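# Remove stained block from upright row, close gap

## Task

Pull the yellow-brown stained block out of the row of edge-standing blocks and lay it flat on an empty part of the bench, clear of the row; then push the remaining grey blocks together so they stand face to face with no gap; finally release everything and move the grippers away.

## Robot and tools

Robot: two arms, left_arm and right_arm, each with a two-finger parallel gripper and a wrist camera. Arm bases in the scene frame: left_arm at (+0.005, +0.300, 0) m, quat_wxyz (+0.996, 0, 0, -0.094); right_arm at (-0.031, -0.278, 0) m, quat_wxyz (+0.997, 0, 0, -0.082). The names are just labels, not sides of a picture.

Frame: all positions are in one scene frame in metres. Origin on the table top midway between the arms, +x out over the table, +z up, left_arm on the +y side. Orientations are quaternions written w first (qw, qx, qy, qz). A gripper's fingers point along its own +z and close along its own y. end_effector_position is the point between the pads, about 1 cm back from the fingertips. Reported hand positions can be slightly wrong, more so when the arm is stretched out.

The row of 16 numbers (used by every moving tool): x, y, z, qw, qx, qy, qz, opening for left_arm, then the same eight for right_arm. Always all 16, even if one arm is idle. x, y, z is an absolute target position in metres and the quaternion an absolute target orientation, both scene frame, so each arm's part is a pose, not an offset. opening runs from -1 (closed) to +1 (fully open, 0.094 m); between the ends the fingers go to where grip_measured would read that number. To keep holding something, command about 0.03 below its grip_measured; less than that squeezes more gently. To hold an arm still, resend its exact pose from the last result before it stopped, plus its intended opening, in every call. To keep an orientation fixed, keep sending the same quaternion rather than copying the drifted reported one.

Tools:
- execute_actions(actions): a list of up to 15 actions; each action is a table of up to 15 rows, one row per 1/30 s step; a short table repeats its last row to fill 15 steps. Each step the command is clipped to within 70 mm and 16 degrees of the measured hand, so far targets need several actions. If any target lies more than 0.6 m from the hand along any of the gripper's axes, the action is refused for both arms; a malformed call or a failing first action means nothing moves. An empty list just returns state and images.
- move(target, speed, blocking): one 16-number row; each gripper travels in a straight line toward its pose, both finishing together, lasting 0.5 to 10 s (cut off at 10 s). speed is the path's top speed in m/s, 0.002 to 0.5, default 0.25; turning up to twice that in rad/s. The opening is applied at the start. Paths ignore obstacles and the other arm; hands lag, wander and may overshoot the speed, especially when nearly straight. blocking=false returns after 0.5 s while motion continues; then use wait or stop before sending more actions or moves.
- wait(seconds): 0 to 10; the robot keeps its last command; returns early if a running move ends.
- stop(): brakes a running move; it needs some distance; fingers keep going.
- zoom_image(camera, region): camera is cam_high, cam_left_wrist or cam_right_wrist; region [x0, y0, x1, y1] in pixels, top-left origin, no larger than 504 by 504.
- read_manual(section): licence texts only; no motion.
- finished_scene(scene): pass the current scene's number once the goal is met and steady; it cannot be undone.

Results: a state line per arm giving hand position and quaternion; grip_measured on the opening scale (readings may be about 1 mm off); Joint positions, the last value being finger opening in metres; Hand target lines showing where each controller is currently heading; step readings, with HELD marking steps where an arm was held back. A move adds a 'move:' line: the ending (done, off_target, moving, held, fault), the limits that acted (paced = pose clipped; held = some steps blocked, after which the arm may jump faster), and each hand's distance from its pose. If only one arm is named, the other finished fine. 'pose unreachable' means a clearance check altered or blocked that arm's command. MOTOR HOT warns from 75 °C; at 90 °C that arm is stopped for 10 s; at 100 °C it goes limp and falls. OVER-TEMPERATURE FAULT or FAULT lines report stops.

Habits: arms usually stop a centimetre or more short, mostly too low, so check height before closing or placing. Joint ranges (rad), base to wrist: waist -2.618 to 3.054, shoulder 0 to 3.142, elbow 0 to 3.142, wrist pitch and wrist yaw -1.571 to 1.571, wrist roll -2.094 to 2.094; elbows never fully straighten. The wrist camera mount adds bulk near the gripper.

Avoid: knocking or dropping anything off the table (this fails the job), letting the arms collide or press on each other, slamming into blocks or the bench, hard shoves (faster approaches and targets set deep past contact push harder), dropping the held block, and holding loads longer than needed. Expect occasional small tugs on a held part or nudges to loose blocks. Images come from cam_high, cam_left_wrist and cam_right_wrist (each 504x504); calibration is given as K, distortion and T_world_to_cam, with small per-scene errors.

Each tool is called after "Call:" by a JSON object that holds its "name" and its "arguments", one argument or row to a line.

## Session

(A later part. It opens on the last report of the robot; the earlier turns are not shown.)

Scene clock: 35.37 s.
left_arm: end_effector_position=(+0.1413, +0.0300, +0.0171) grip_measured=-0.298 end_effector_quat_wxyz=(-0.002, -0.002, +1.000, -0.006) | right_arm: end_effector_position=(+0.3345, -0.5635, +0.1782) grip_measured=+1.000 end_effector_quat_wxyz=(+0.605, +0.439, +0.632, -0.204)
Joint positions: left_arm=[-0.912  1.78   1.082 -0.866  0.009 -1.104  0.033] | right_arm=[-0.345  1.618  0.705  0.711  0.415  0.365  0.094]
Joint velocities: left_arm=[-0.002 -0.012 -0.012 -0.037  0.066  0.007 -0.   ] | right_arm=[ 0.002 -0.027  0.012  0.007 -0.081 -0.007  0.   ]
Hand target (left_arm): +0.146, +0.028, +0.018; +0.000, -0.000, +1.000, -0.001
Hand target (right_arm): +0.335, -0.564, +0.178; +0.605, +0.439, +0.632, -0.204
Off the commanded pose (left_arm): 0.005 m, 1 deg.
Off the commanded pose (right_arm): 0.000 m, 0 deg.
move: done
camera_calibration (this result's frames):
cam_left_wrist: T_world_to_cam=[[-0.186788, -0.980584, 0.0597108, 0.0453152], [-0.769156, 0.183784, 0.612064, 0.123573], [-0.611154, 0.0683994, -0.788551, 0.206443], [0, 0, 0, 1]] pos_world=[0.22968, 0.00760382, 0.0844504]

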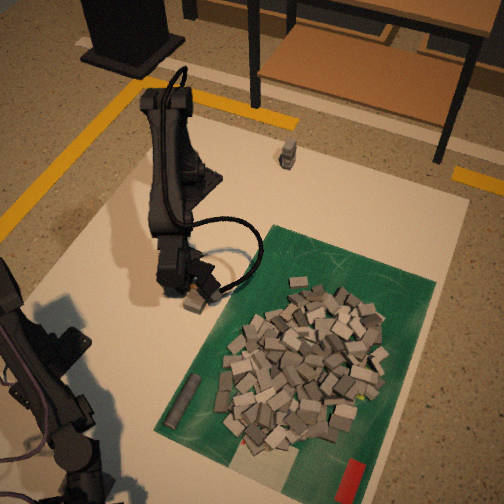

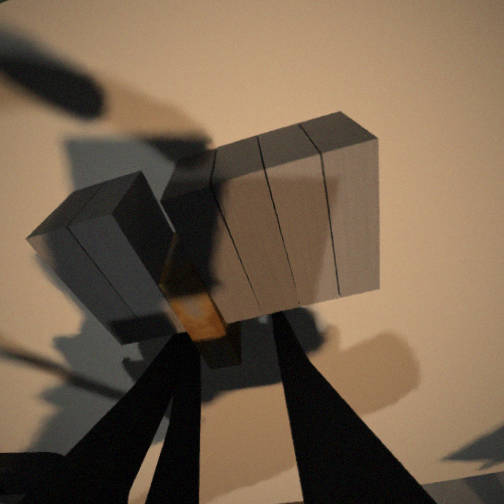

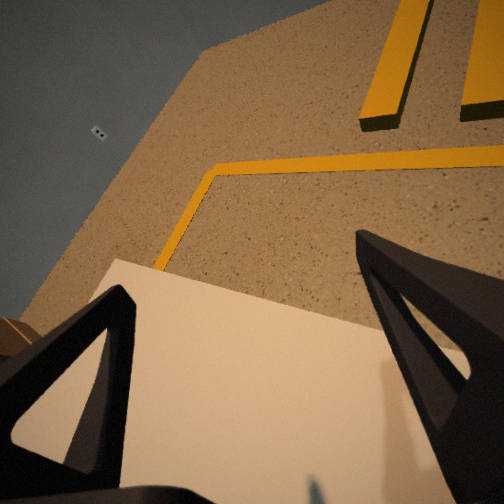

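Call:
{"name": "move", "arguments": {
  "target": [0.144,0.043,0.018,0,0,1,0,-0.3,0.3345,-0.5635,0.1782,0.605,0.439,0.632,-0.204,1],
  "speed": 0.03
}}

Call:
{"name": "move", "arguments": {
  "target": [0.144,0.043,0.018,0,0,1,0,-0.85,0.3345,-0.5635,0.1782,0.605,0.439,0.632,-0.204,1],
  "speed": 0.03
}}

Scene clock: 36.47 s.
left_arm: end_effector_position=(+0.1430, +0.0364, +0.0163) grip_measured=-0.298 end_effector_quat_wxyz=(-0.004, -0.000, +1.000, -0.003) | right_arm: end_effector_position=(+0.3345, -0.5635, +0.1782) grip_measured=+1.000 end_effector_quat_wxyz=(+0.605, +0.439, +0.632, -0.204)
Joint positions: left_arm=[-0.897  1.769  1.066 -0.866  0.009 -1.086  0.033] | right_arm=[-0.345  1.618  0.705  0.711  0.415  0.365  0.094]
Joint velocities: left_arm=[ 0.007 -0.007  0.002 -0.022 -0.037  0.066 -0.   ] | right_arm=[-0.002 -0.022  0.002  0.007 -0.051 -0.081  0.   ]
Hand target (left_arm): +0.144, +0.043, +0.018; +0.000, +0.000, +1.000, -0.000
Hand target (right_arm): +0.335, -0.564, +0.178; +0.605, +0.439, +0.632, -0.204
Off the commanded pose (left_arm): 0.007 m, 1 deg.
Off the commanded pose (right_arm): 0.000 m, 0 deg.
move: done
camera_calibration (this result's frames):
cam_left_wrist: T_world_to_cam=[[-0.189617, -0.980333, 0.054707, 0.0524444], [-0.766855, 0.182661, 0.615279, 0.123827], [-0.613171, 0.0747151, -0.786409, 0.206482], [0, 0, 0, 1]] pos_world=[0.23151, 0.0133673, 0.0833227]

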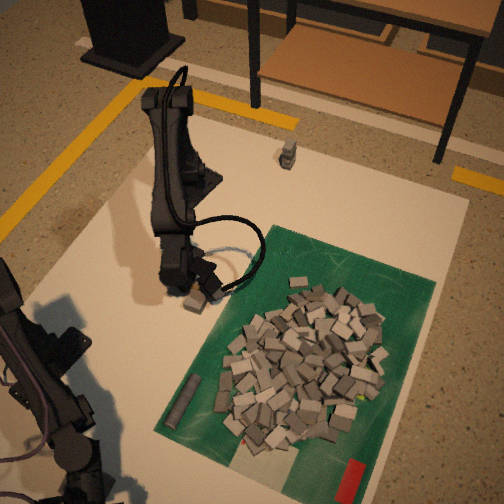

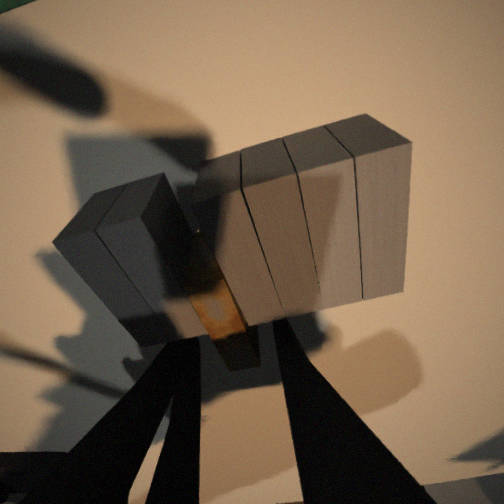

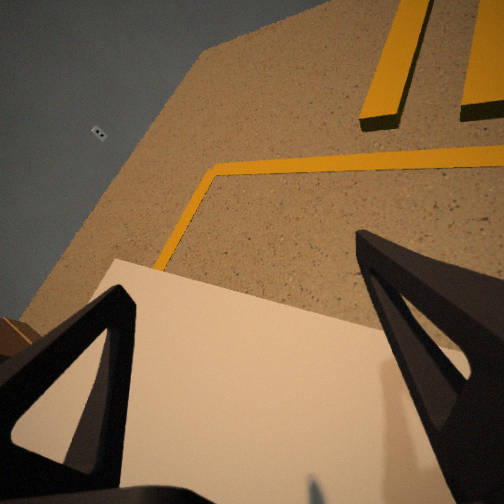

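Scene clock: 37.17 s.
left_arm: end_effector_position=(+0.1430, +0.0360, +0.0163) grip_measured=-0.776 end_effector_quat_wxyz=(-0.004, +0.000, +1.000, -0.003) | right_arm: end_effector_position=(+0.3345, -0.5635, +0.1782) grip_measured=+1.000 end_effector_quat_wxyz=(+0.605, +0.439, +0.632, -0.204)
Joint positions: left_arm=[-0.897  1.769  1.066 -0.865  0.01  -1.084  0.011] | right_arm=[-0.345  1.618  0.705  0.711  0.415  0.365  0.094]
Joint velocities: left_arm=[ 0.002 -0.002  0.002  0.007 -0.007 -0.022 -0.   ] | right_arm=[ 0.007 -0.002 -0.007 -0.022 -0.022  0.066  0.   ]
Hand target (left_arm): +0.144, +0.043, +0.018; -0.000, -0.000, +1.000, -0.000
Hand target (right_arm): +0.335, -0.564, +0.178; +0.605, +0.439, +0.632, -0.204
Off the commanded pose (left_arm): 0.007 m, 1 deg.
Off the commanded pose (right_arm): 0.000 m, 0 deg.
move: done
camera_calibration (this result's frames):
cam_left_wrist: T_world_to_cam=[[-0.190715, -0.980028, 0.0563209, 0.0522149], [-0.766355, 0.184497, 0.615354, 0.123713], [-0.613456, 0.0741953, -0.786236, 0.206538], [0, 0, 0, 1]] pos_world=[0.231468, 0.0130232, 0.0833191]

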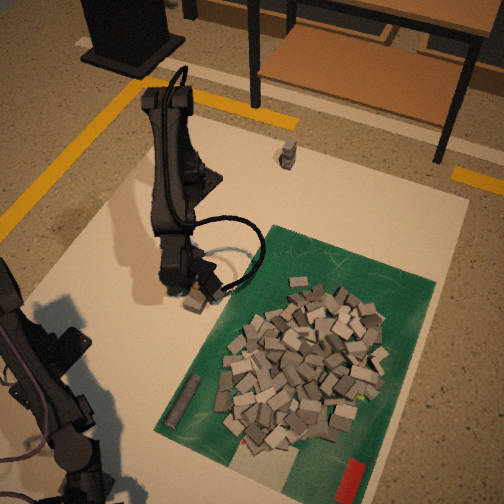

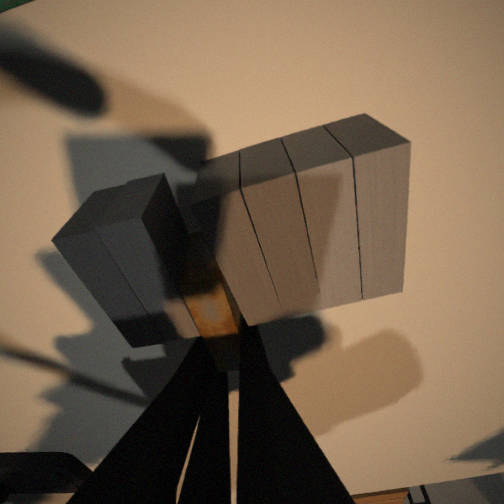

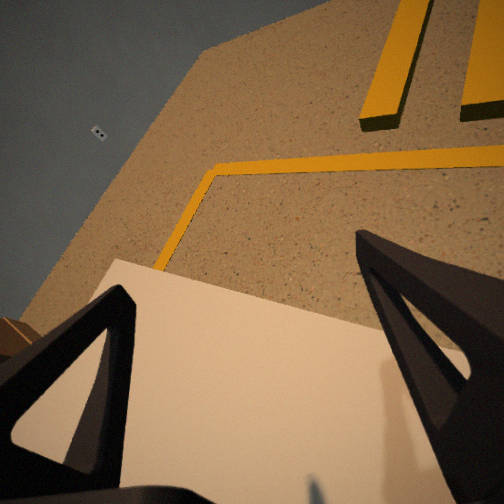

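Call:
{"name": "move", "arguments": {
  "target": [0.09,0.038,0.022,0,0,1,0,-0.85,0.3345,-0.5635,0.1782,0.605,0.439,0.632,-0.204,1],
  "speed": 0.05
}}

Call:
{"name": "move", "arguments": {
  "target": [0.08,-0.09,0.05,0,0,0.887,-0.462,-0.85,0.3345,-0.5635,0.1782,0.605,0.439,0.632,-0.204,1],
  "speed": 0.12
}}

Call:
{"name": "move", "arguments": {
  "target": [0.08,-0.09,0.016,0,0,0.887,-0.462,-0.85,0.3345,-0.5635,0.1782,0.605,0.439,0.632,-0.204,1],
  "speed": 0.05
}}

Call:
{"name": "move", "arguments": {
  "target": [0.08,-0.09,0.016,0,0,0.887,-0.462,-0.5,0.3345,-0.5635,0.1782,0.605,0.439,0.632,-0.204,1]
}}

Call:
{"name": "move", "arguments": {
  "target": [0.08,-0.04,0.05,0,0,0.887,-0.462,-0.5,0.3345,-0.5635,0.1782,0.605,0.439,0.632,-0.204,1],
  "speed": 0.05
}}

Call:
{"name": "move", "arguments": {
  "target": [0.175,0.02,0.09,0,0,1,0,1,0.3345,-0.5635,0.1782,0.605,0.439,0.632,-0.204,1],
  "speed": 0.15
}}

Scene clock: 39.67 s.
left_arm: end_effector_position=(+0.0927, +0.0321, +0.0192) grip_measured=-0.776 end_effector_quat_wxyz=(-0.003, +0.002, +1.000, -0.001) | right_arm: end_effector_position=(+0.3345, -0.5635, +0.1782) grip_measured=+1.000 end_effector_quat_wxyz=(+0.605, +0.439, +0.632, -0.204)
Joint positions: left_arm=[-1.065  1.709  1.007 -0.868  0.006 -1.249  0.011] | right_arm=[-0.345  1.618  0.705  0.711  0.415  0.365  0.094]
Joint velocities: left_arm=[-0.012  0.007  0.027 -0.007 -0.022 -0.11  -0.   ] | right_arm=[-0.002  0.012  0.002 -0.037  0.022  0.022  0.   ]
Hand target (left_arm): +0.090, +0.038, +0.022; -0.000, -0.000, +1.000, +0.001
Hand target (right_arm): +0.335, -0.564, +0.178; +0.605, +0.439, +0.632, -0.204
Off the commanded pose (left_arm): 0.007 m, 0 deg.
Off the commanded pose (right_arm): 0.000 m, 0 deg.
move: done
camera_calibration (this result's frames):
cam_left_wrist: T_world_to_cam=[[-0.19385, -0.979692, 0.0512356, 0.0389731], [-0.767467, 0.183975, 0.614123, 0.0842402], [-0.611078, 0.0797261, -0.787545, 0.177897], [0, 0, 0, 1]] pos_world=[0.180916, 0.00850052, 0.0863716]

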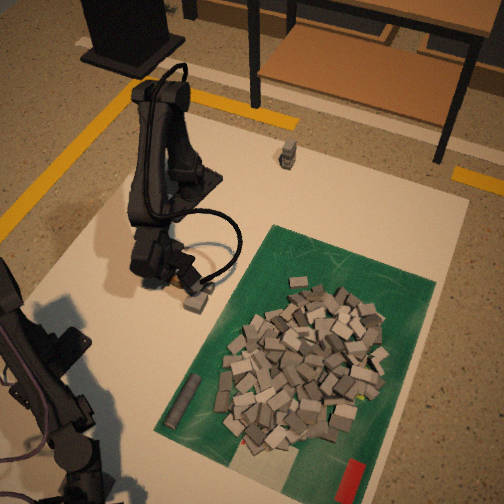

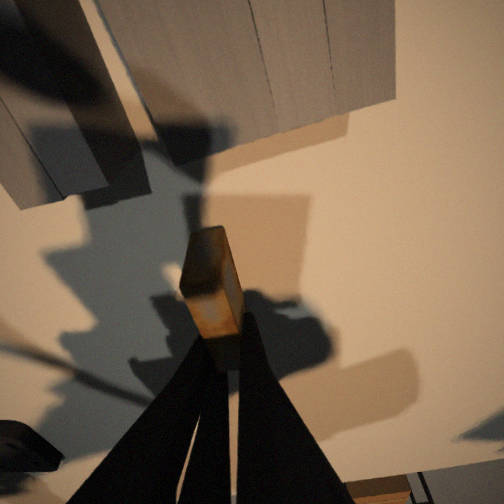

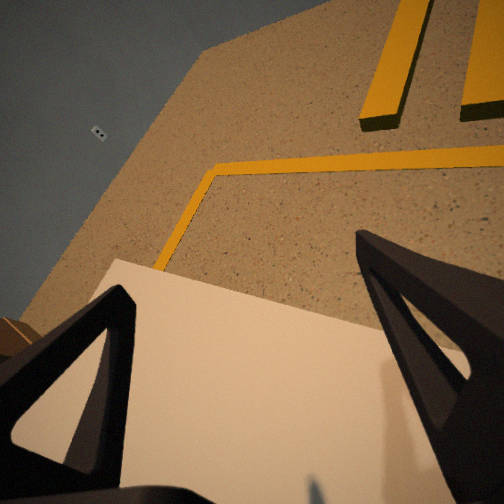

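Scene clock: 44.30 s.
left_arm: end_effector_position=(+0.0883, -0.0909, +0.0564) grip_measured=-0.776 end_effector_quat_wxyz=(+0.006, -0.001, +0.886, -0.463) | right_arm: end_effector_position=(+0.3345, -0.5635, +0.1782) grip_measured=+1.000 end_effector_quat_wxyz=(+0.605, +0.439, +0.632, -0.204)
Joint positions: left_arm=[-1.065  1.599  0.547  0.423  0.247 -1.382  0.011] | right_arm=[-0.345  1.618  0.705  0.711  0.415  0.365  0.094]
Joint velocities: left_arm=[-0.007  0.017 -0.012  0.051  0.037  0.007  0.   ] | right_arm=[ 0.002 -0.017 -0.007  0.007  0.022 -0.11   0.   ]
Hand target (left_arm): +0.082, -0.089, +0.051; -0.002, +0.005, +0.887, -0.461
Hand target (right_arm): +0.335, -0.564, +0.178; +0.605, +0.439, +0.632, -0.204
Off the commanded pose (left_arm): 0.011 m, 1 deg.
Off the commanded pose (right_arm): 0.000 m, 0 deg.
move: off_target (left_arm)
camera_calibration (this result's frames):
cam_left_wrist: T_world_to_cam=[[-0.19455, -0.521454, 0.830805, -0.0865473], [-0.778409, 0.597447, 0.192706, 0.143033], [-0.596849, -0.609215, -0.522138, 0.135445], [0, 0, 0, 1]] pos_world=[0.175341, -0.0480699, 0.115061]

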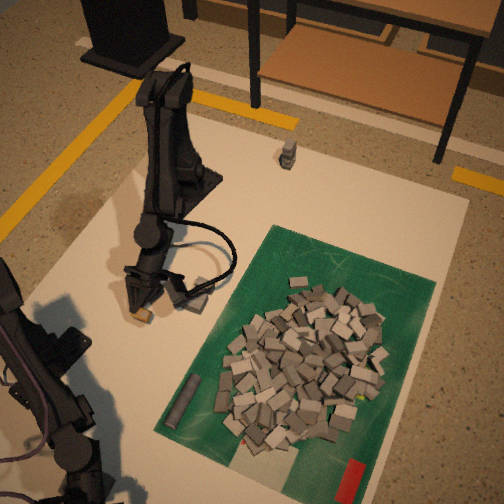

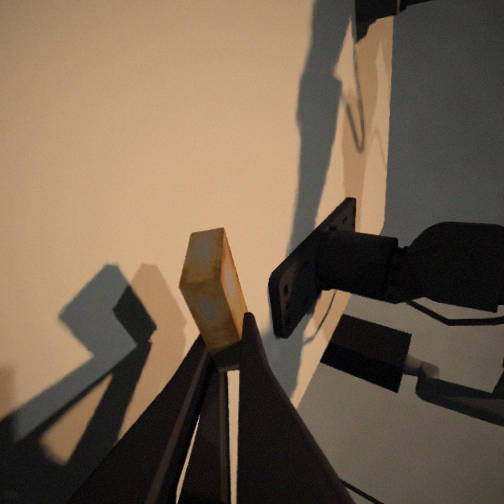

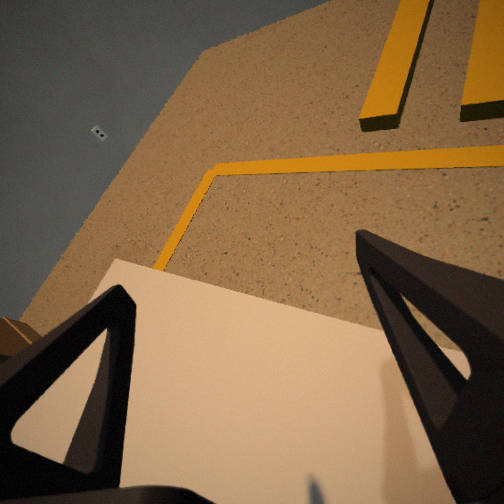

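Scene clock: 45.70 s.
left_arm: end_effector_position=(+0.0828, -0.0925, +0.0218) grip_measured=-0.776 end_effector_quat_wxyz=(-0.000, -0.002, +0.886, -0.465) | right_arm: end_effector_position=(+0.3345, -0.5635, +0.1782) grip_measured=+1.000 end_effector_quat_wxyz=(+0.605, +0.439, +0.632, -0.204)
Joint positions: left_arm=[-1.079  1.752  0.499  0.627  0.247 -1.399  0.011] | right_arm=[-0.345  1.618  0.705  0.711  0.415  0.365  0.094]
Joint velocities: left_arm=[-0.022 -0.027  0.002  0.022  0.022 -0.007  0.   ] | right_arm=[ 0.002 -0.002 -0.007  0.007 -0.081 -0.037  0.   ]
Hand target (left_arm): +0.080, -0.090, +0.017; -0.000, -0.000, +0.887, -0.462
Hand target (right_arm): +0.335, -0.564, +0.178; +0.605, +0.439, +0.632, -0.204
Off the commanded pose (left_arm): 0.007 m, 0 deg.
Off the commanded pose (right_arm): 0.000 m, 0 deg.
move: done
camera_calibration (this result's frames):
cam_left_wrist: T_world_to_cam=[[-0.186682, -0.518258, 0.834601, -0.0601483], [-0.772823, 0.60197, 0.20094, 0.146111], [-0.606544, -0.607487, -0.512898, 0.113859], [0, 0, 0, 1]] pos_world=[0.17075, -0.0499589, 0.0792386]

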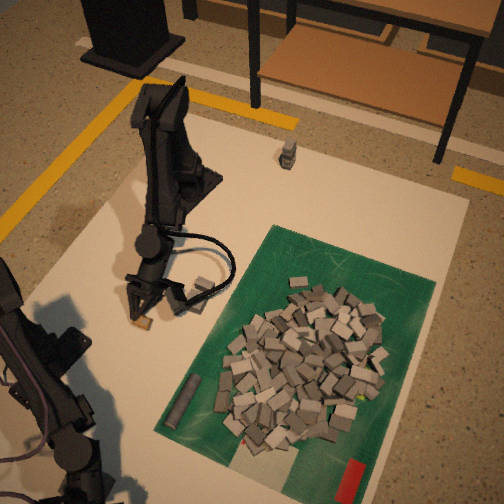

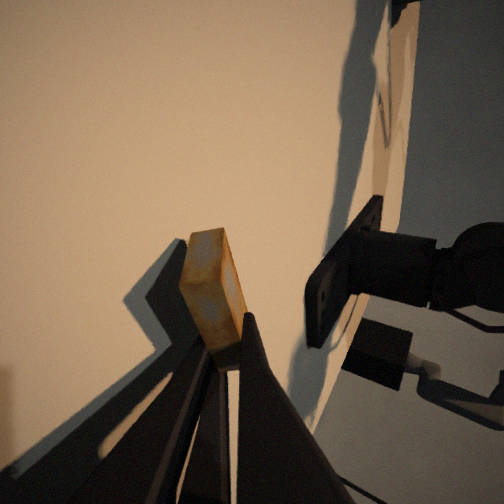

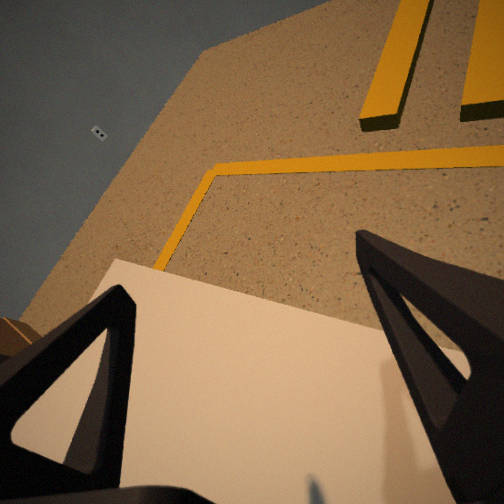

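Scene clock: 46.40 s.
left_arm: end_effector_position=(+0.0833, -0.0940, +0.0240) grip_measured=-0.502 end_effector_quat_wxyz=(+0.001, -0.001, +0.883, -0.469) | right_arm: end_effector_position=(+0.3345, -0.5635, +0.1782) grip_measured=+1.000 end_effector_quat_wxyz=(+0.605, +0.439, +0.632, -0.204)
Joint positions: left_arm=[-1.079  1.752  0.499  0.638  0.247 -1.399  0.023] | right_arm=[-0.345  1.618  0.705  0.711  0.415  0.365  0.094]
Joint velocities: left_arm=[ 0.017 -0.007  0.002 -0.037  0.007  0.007  0.001] | right_arm=[ 0.002 -0.002  0.012  0.007 -0.051 -0.007  0.   ]
Hand target (left_arm): +0.080, -0.090, +0.016; -0.000, +0.000, +0.887, -0.462
Hand target (right_arm): +0.335, -0.564, +0.178; +0.605, +0.439, +0.632, -0.204
Off the commanded pose (left_arm): 0.010 m, 1 deg.
Off the commanded pose (right_arm): 0.000 m, 0 deg.
move: done
camera_calibration (this result's frames):
cam_left_wrist: T_world_to_cam=[[-0.189448, -0.509422, 0.839404, -0.0617156], [-0.773472, 0.604045, 0.192018, 0.147396], [-0.604856, -0.612878, -0.508458, 0.113603], [0, 0, 0, 1]] pos_world=[0.171028, -0.0508484, 0.081264]

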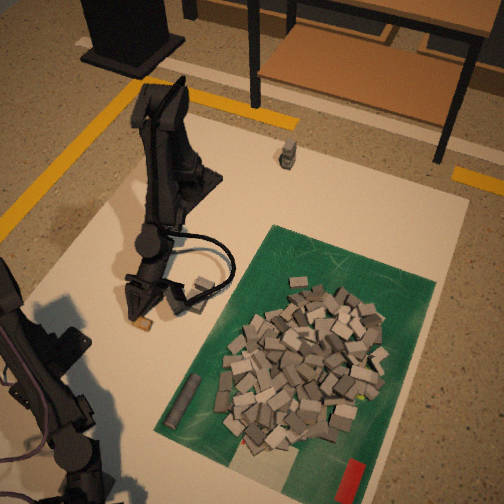

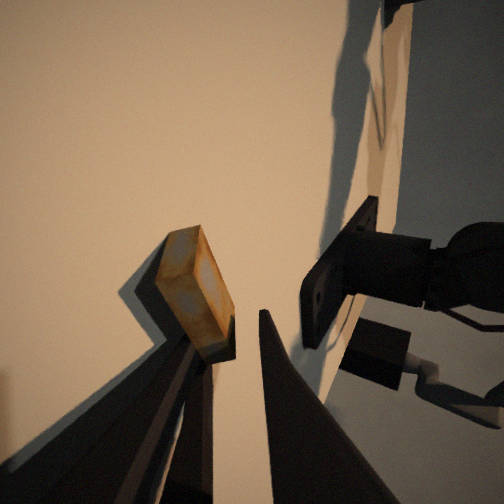

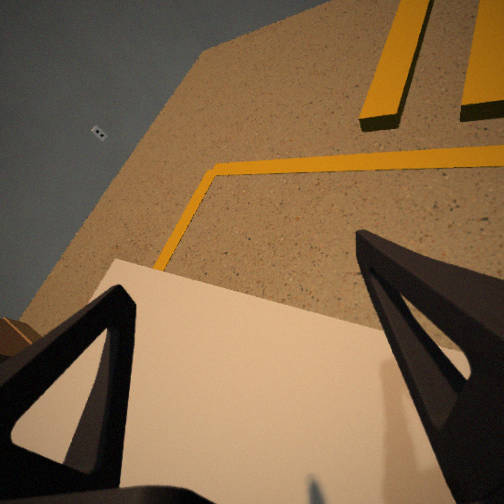

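Scene clock: 48.10 s.
left_arm: end_effector_position=(+0.0813, -0.0487, +0.0533) grip_measured=-0.502 end_effector_quat_wxyz=(+0.003, -0.003, +0.883, -0.470) | right_arm: end_effector_position=(+0.3345, -0.5635, +0.1782) grip_measured=+1.000 end_effector_quat_wxyz=(+0.605, +0.439, +0.632, -0.204)
Joint positions: left_arm=[-1.029  1.45   0.375  0.455  0.283 -1.371  0.023] | right_arm=[-0.345  1.618  0.705  0.711  0.415  0.365  0.094]
Joint velocities: left_arm=[-0.007 -0.002 -0.002 -0.037 -0.051  0.037 -0.001] | right_arm=[-0.007 -0.012 -0.012 -0.022 -0.066 -0.007  0.   ]
Hand target (left_arm): +0.079, -0.041, +0.049; -0.000, -0.000, +0.887, -0.462
Hand target (right_arm): +0.335, -0.564, +0.178; +0.605, +0.439, +0.632, -0.204
Off the commanded pose (left_arm): 0.009 m, 1 deg.
Off the commanded pose (right_arm): 0.000 m, 0 deg.
move: done
camera_calibration (this result's frames):
cam_left_wrist: T_world_to_cam=[[-0.188638, -0.509238, 0.839698, -0.0636818], [-0.777074, 0.600224, 0.189438, 0.113135], [-0.600476, -0.616772, -0.508941, 0.154521], [0, 0, 0, 1]] pos_world=[0.168688, -0.00503128, 0.110683]

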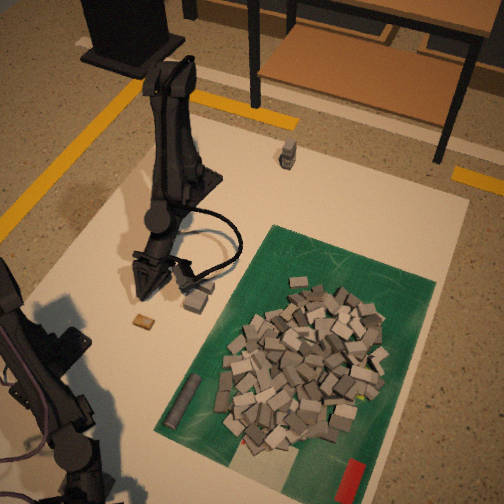

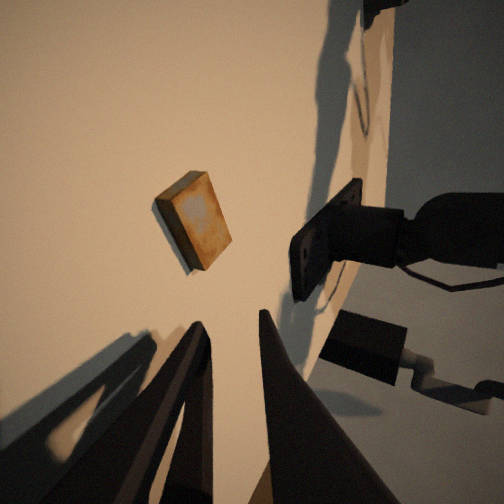

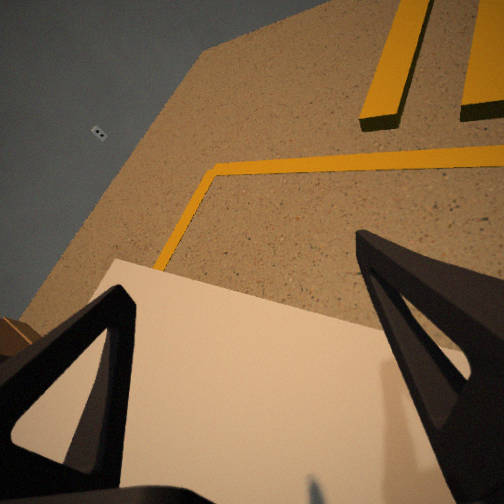

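Scene clock: 51.93 s.
left_arm: end_effector_position=(+0.1680, +0.0196, +0.0881) grip_measured=+1.000 end_effector_quat_wxyz=(-0.007, -0.006, +1.000, -0.008) | right_arm: end_effector_position=(+0.3345, -0.5635, +0.1782) grip_measured=+1.000 end_effector_quat_wxyz=(+0.605, +0.439, +0.632, -0.204)
Joint positions: left_arm=[-0.847  1.777  1.376 -1.162  0.021 -1.047  0.094] | right_arm=[-0.345  1.618  0.705  0.711  0.415  0.365  0.094]
Joint velocities: left_arm=[-0.007  0.012  0.012  0.007  0.007  0.037  0.   ] | right_arm=[-0.007 -0.007 -0.022 -0.051  0.037 -0.095  0.   ]
Hand target (left_arm): +0.174, +0.019, +0.090; -0.000, -0.006, +1.000, -0.002
Hand target (right_arm): +0.335, -0.564, +0.178; +0.605, +0.439, +0.632, -0.204
Off the commanded pose (left_arm): 0.007 m, 1 deg.
Off the commanded pose (right_arm): 0.000 m, 0 deg.
move: done
camera_calibration (this result's frames):
cam_left_wrist: T_world_to_cam=[[-0.178396, -0.981692, 0.0667538, 0.0338328], [-0.764687, 0.181015, 0.618456, 0.101238], [-0.619216, 0.0592842, -0.782979, 0.280473], [0, 0, 0, 1]] pos_world=[0.257125, -0.00173996, 0.154735]

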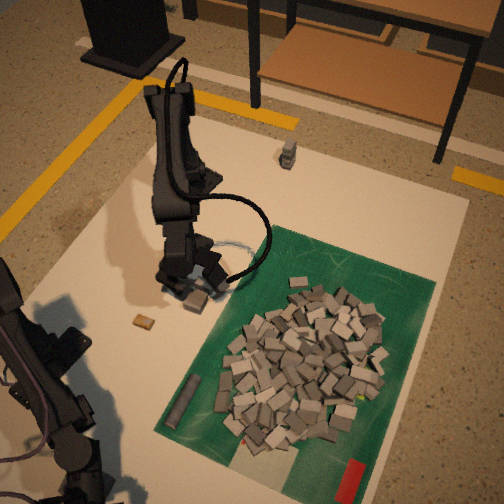

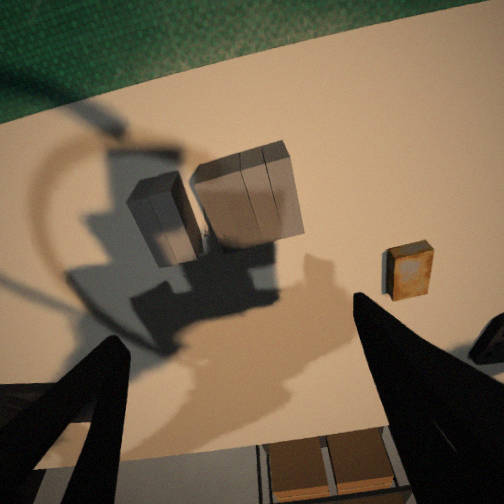

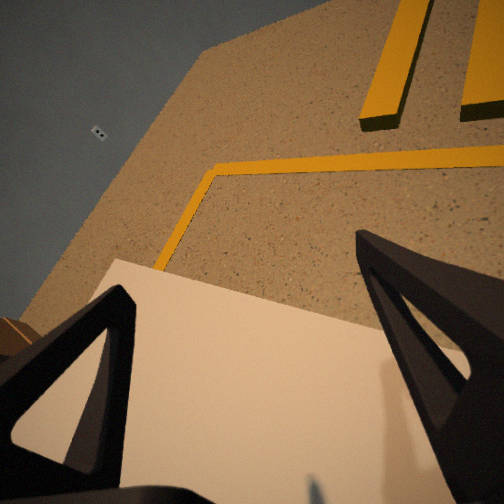

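Call:
{"name": "move", "arguments": {
  "target": [0.18,0.029,0.04,0,0,1,0,1,0.3345,-0.5635,0.1782,0.605,0.439,0.632,-0.204,1],
  "speed": 0.08
}}

Scene clock: 53.40 s.
left_arm: end_effector_position=(+0.1771, +0.0239, +0.0472) grip_measured=+1.000 end_effector_quat_wxyz=(-0.003, -0.000, +1.000, -0.012) | right_arm: end_effector_position=(+0.3345, -0.5635, +0.1782) grip_measured=+1.000 end_effector_quat_wxyz=(+0.605, +0.439, +0.632, -0.204)
Joint positions: left_arm=[-0.818  1.809  1.248 -0.993  0.017 -1.006  0.094] | right_arm=[-0.345  1.618  0.705  0.711  0.415  0.365  0.094]
Joint velocities: left_arm=[-0.007 -0.017 -0.007 -0.037  0.051  0.037  0.   ] | right_arm=[-0.027  0.002  0.002  0.007  0.051 -0.066  0.   ]
Hand target (left_arm): +0.179, +0.030, +0.040; -0.000, +0.000, +1.000, -0.000
Hand target (right_arm): +0.335, -0.564, +0.178; +0.605, +0.439, +0.632, -0.204
Off the commanded pose (left_arm): 0.009 m, 1 deg.
Off the commanded pose (right_arm): 0.000 m, 0 deg.
move: done
camera_calibration (this result's frames):
cam_left_wrist: T_world_to_cam=[[-0.190186, -0.979102, 0.0720285, 0.0442014], [-0.768031, 0.194083, 0.610296, 0.133367], [-0.611521, 0.0607493, -0.788892, 0.252771], [0, 0, 0, 1]] pos_world=[0.265411, 0.00203781, 0.114832]

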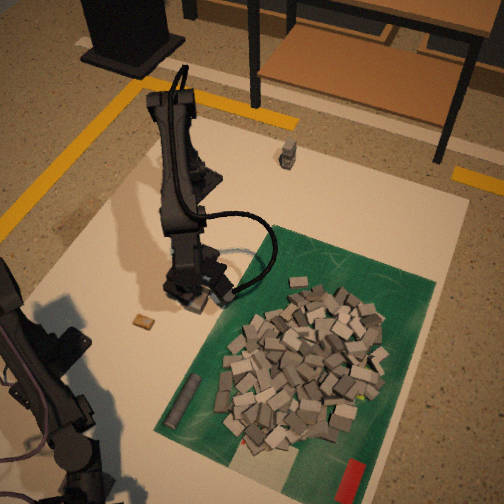

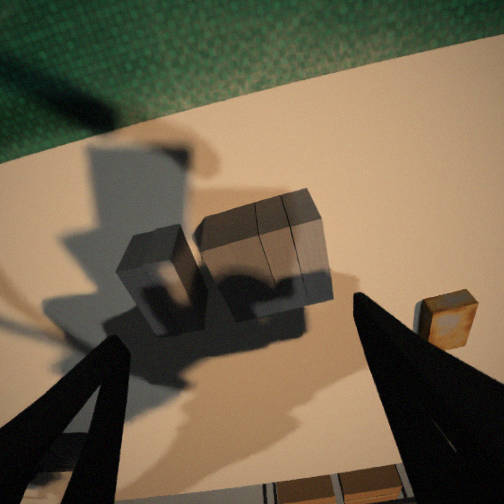

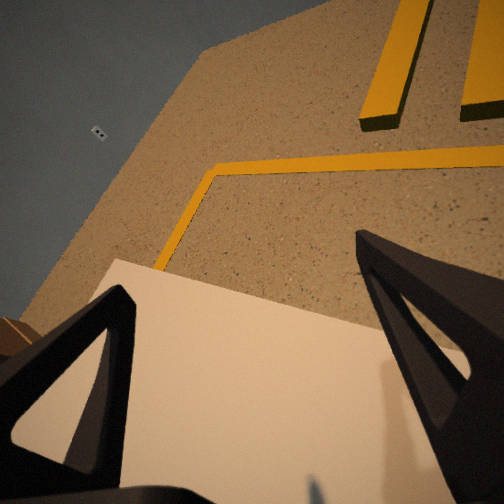

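Call:
{"name": "move", "arguments": {
  "target": [0.18,0.034,0.014,0,0,1,0,1,0.3345,-0.5635,0.1782,0.605,0.439,0.632,-0.204,1],
  "speed": 0.04
}}

Call:
{"name": "move", "arguments": {
  "target": [0.18,0.034,0.014,0,0,1,0,0.3,0.3345,-0.5635,0.1782,0.605,0.439,0.632,-0.204,1]
}}

Call:
{"name": "move", "arguments": {
  "target": [0.18,0.034,0.014,0,0,1,0,1,0.3345,-0.5635,0.1782,0.605,0.439,0.632,-0.204,1]
}}

Call:
{"name": "move", "arguments": {
  "target": [0.18,0.05,0.14,0,0,1,0,1,0.3345,-0.5635,0.1782,0.605,0.439,0.632,-0.204,1],
  "speed": 0.12
}}

Scene clock: 55.40 s.
left_arm: end_effector_position=(+0.1776, +0.0270, +0.0227) grip_measured=+1.000 end_effector_quat_wxyz=(-0.001, +0.001, +1.000, -0.014) | right_arm: end_effector_position=(+0.3345, -0.5635, +0.1782) grip_measured=+1.000 end_effector_quat_wxyz=(+0.605, +0.439, +0.632, -0.204)
Joint positions: left_arm=[-0.811  1.831  1.171 -0.89   0.017 -0.999  0.094] | right_arm=[-0.345  1.618  0.705  0.711  0.415  0.365  0.094]
Joint velocities: left_arm=[-0.007  0.002  0.002  0.007 -0.007  0.037  0.   ] | right_arm=[ 0.007  0.002 -0.002  0.066 -0.095  0.007  0.   ]
Hand target (left_arm): +0.179, +0.034, +0.014; -0.000, +0.000, +1.000, +0.000
Hand target (right_arm): +0.335, -0.564, +0.178; +0.605, +0.439, +0.632, -0.204
Off the commanded pose (left_arm): 0.011 m, 2 deg.
Off the commanded pose (right_arm): 0.000 m, 0 deg.
move: off_target (left_arm)
camera_calibration (this result's frames):
cam_left_wrist: T_world_to_cam=[[-0.191499, -0.978598, 0.07533, 0.0492605], [-0.769424, 0.19733, 0.607492, 0.14833], [-0.609355, 0.0583734, -0.790746, 0.233281], [0, 0, 0, 1]] pos_world=[0.265713, 0.00531889, 0.0906457]

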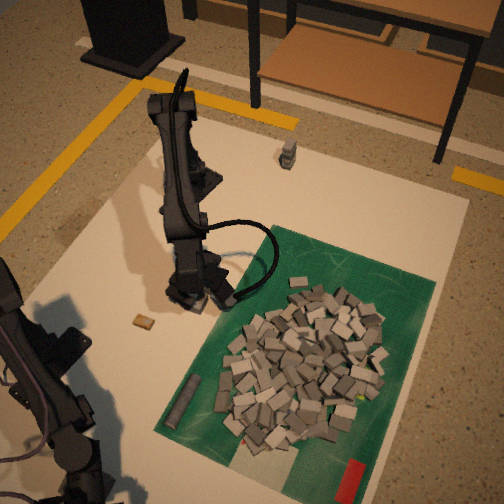

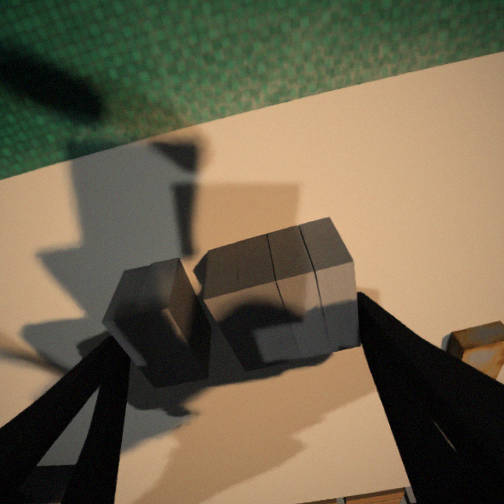

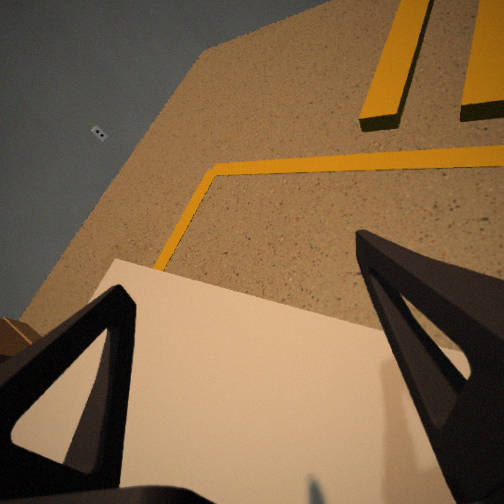

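Scene clock: 56.10 s.
left_arm: end_effector_position=(+0.1775, +0.0244, +0.0228) grip_measured=+0.426 end_effector_quat_wxyz=(-0.002, +0.001, +1.000, -0.019) | right_arm: end_effector_position=(+0.3345, -0.5635, +0.1782) grip_measured=+1.000 end_effector_quat_wxyz=(+0.605, +0.439, +0.632, -0.204)
Joint positions: left_arm=[-0.812  1.831  1.171 -0.881  0.025 -0.998  0.067] | right_arm=[-0.345  1.618  0.705  0.711  0.415  0.365  0.094]
Joint velocities: left_arm=[ 0.007  0.007 -0.007 -0.037  0.007  0.051 -0.001] | right_arm=[-0.007  0.007 -0.012  0.066  0.022  0.066  0.   ]
Hand target (left_arm): +0.180, +0.034, +0.014; -0.000, -0.000, +1.000, -0.000
Hand target (right_arm): +0.335, -0.564, +0.178; +0.605, +0.439, +0.632, -0.204
Off the commanded pose (left_arm): 0.013 m, 2 deg.
Off the commanded pose (right_arm): 0.000 m, 0 deg.
move: off_target (left_arm)
camera_calibration (this result's frames):
cam_left_wrist: T_world_to_cam=[[-0.192303, -0.97748, 0.0869021, 0.0465138], [-0.768222, 0.205051, 0.606455, 0.148367], [-0.610618, 0.049863, -0.790354, 0.23388], [0, 0, 0, 1]] pos_world=[0.265735, 0.00338149, 0.0908276]

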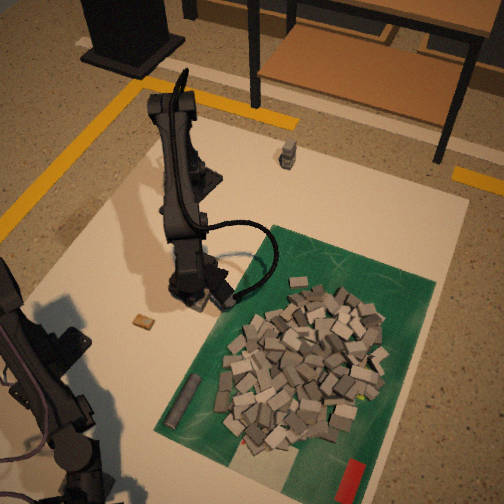

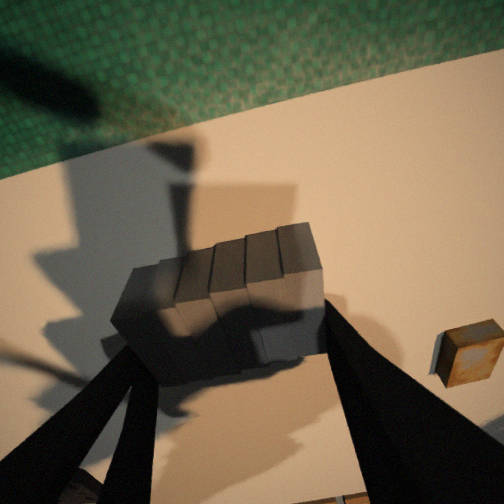

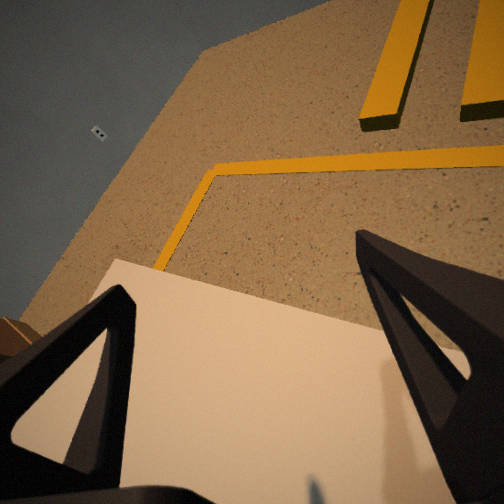

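Scene clock: 56.80 s.
left_arm: end_effector_position=(+0.1786, +0.0249, +0.0228) grip_measured=+1.000 end_effector_quat_wxyz=(+0.001, +0.001, +1.000, -0.018) | right_arm: end_effector_position=(+0.3345, -0.5635, +0.1782) grip_measured=+1.000 end_effector_quat_wxyz=(+0.605, +0.439, +0.632, -0.204)
Joint positions: left_arm=[-0.812  1.831  1.171 -0.881  0.018 -0.998  0.094] | right_arm=[-0.345  1.618  0.705  0.711  0.415  0.365  0.094]
Joint velocities: left_arm=[-0.017  0.002 -0.002 -0.066  0.022  0.066  0.   ] | right_arm=[-0.007  0.012  0.007 -0.066 -0.037 -0.007  0.   ]
Hand target (left_arm): +0.180, +0.034, +0.014; -0.000, -0.000, +1.000, -0.000
Hand target (right_arm): +0.335, -0.564, +0.178; +0.605, +0.439, +0.632, -0.204
Off the commanded pose (left_arm): 0.013 m, 2 deg.
Off the commanded pose (right_arm): 0.000 m, 0 deg.
move: off_target (left_arm)
camera_calibration (this result's frames):
cam_left_wrist: T_world_to_cam=[[-0.192605, -0.977807, 0.0824392, 0.0474553], [-0.771881, 0.202843, 0.60254, 0.149891], [-0.605891, 0.0524192, -0.793819, 0.233664], [0, 0, 0, 1]] pos_world=[0.266412, 0.00374944, 0.0912592]

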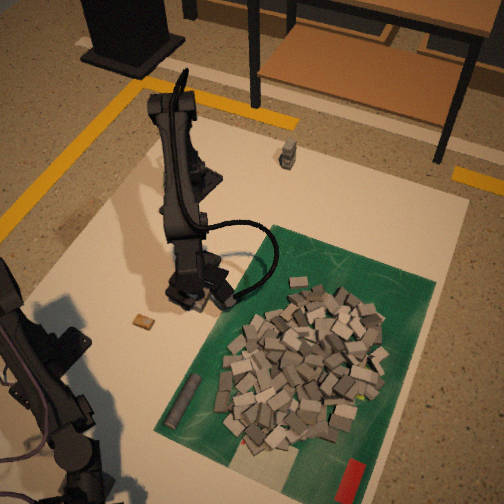

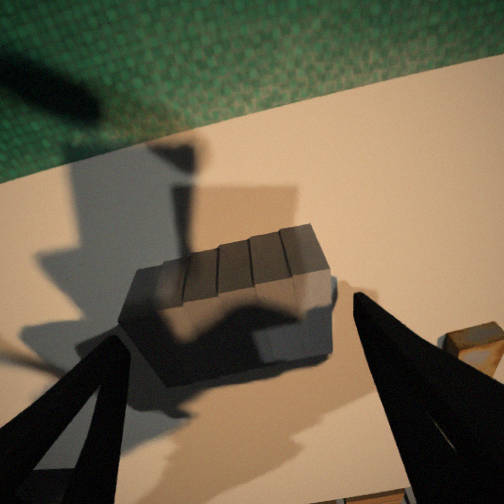

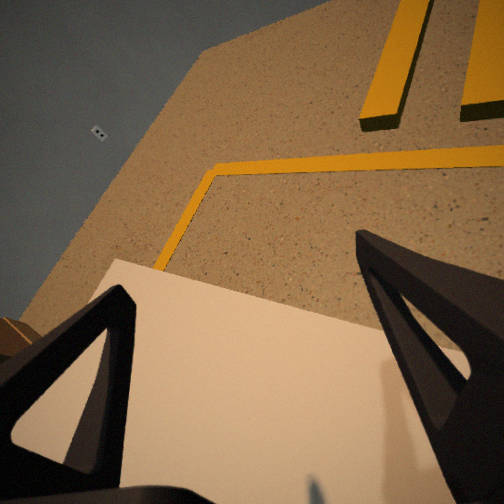

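Scene clock: 58.43 s.
left_arm: end_effector_position=(+0.1746, +0.0480, +0.1299) grip_measured=+1.000 end_effector_quat_wxyz=(-0.013, +0.000, +1.000, +0.005) | right_arm: end_effector_position=(+0.3345, -0.5635, +0.1782) grip_measured=+1.000 end_effector_quat_wxyz=(+0.605, +0.439, +0.632, -0.204)
Joint positions: left_arm=[-0.783  1.715  1.468 -1.347  0.016 -0.97   0.094] | right_arm=[-0.345  1.618  0.705  0.711  0.415  0.365  0.094]
Joint velocities: left_arm=[-0.012  0.007  0.012 -0.037  0.007  0.007  0.   ] | right_arm=[ 0.012 -0.007  0.002  0.007 -0.022 -0.022  0.   ]
Hand target (left_arm): +0.180, +0.049, +0.139; +0.000, -0.000, +1.000, -0.000
Hand target (right_arm): +0.335, -0.564, +0.178; +0.605, +0.439, +0.632, -0.204
Off the commanded pose (left_arm): 0.012 m, 2 deg.
Off the commanded pose (right_arm): 0.000 m, 0 deg.
move: off_target (left_arm)
camera_calibration (this result's frames):
cam_left_wrist: T_world_to_cam=[[-0.189716, -0.980879, 0.0434046, 0.0651277], [-0.754745, 0.173969, 0.63253, 0.0720562], [-0.627987, 0.087242, -0.773318, 0.314585], [0, 0, 0, 1]] pos_world=[0.264295, 0.0239019, 0.19487]

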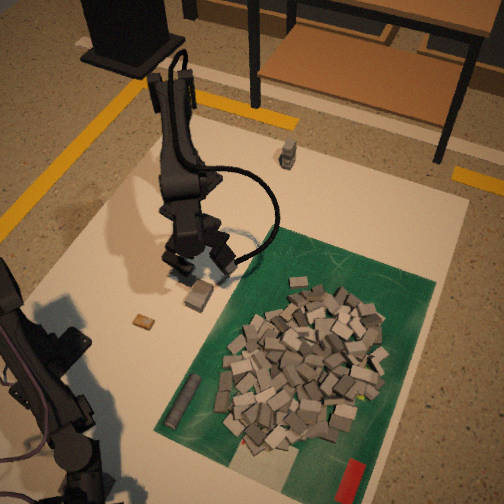

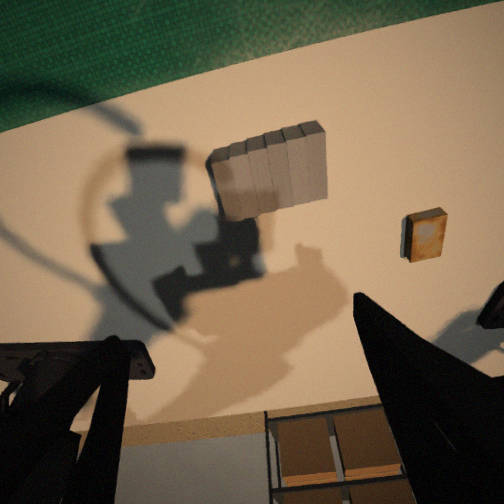

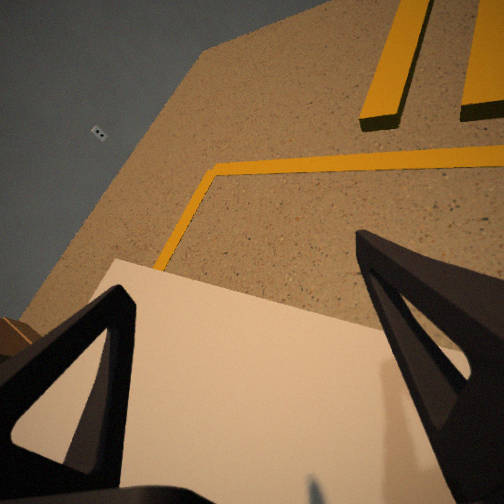

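Call:
{"name": "finished_scene", "arguments": {
  "scene": 1
}}

The scene is finished: the task was done.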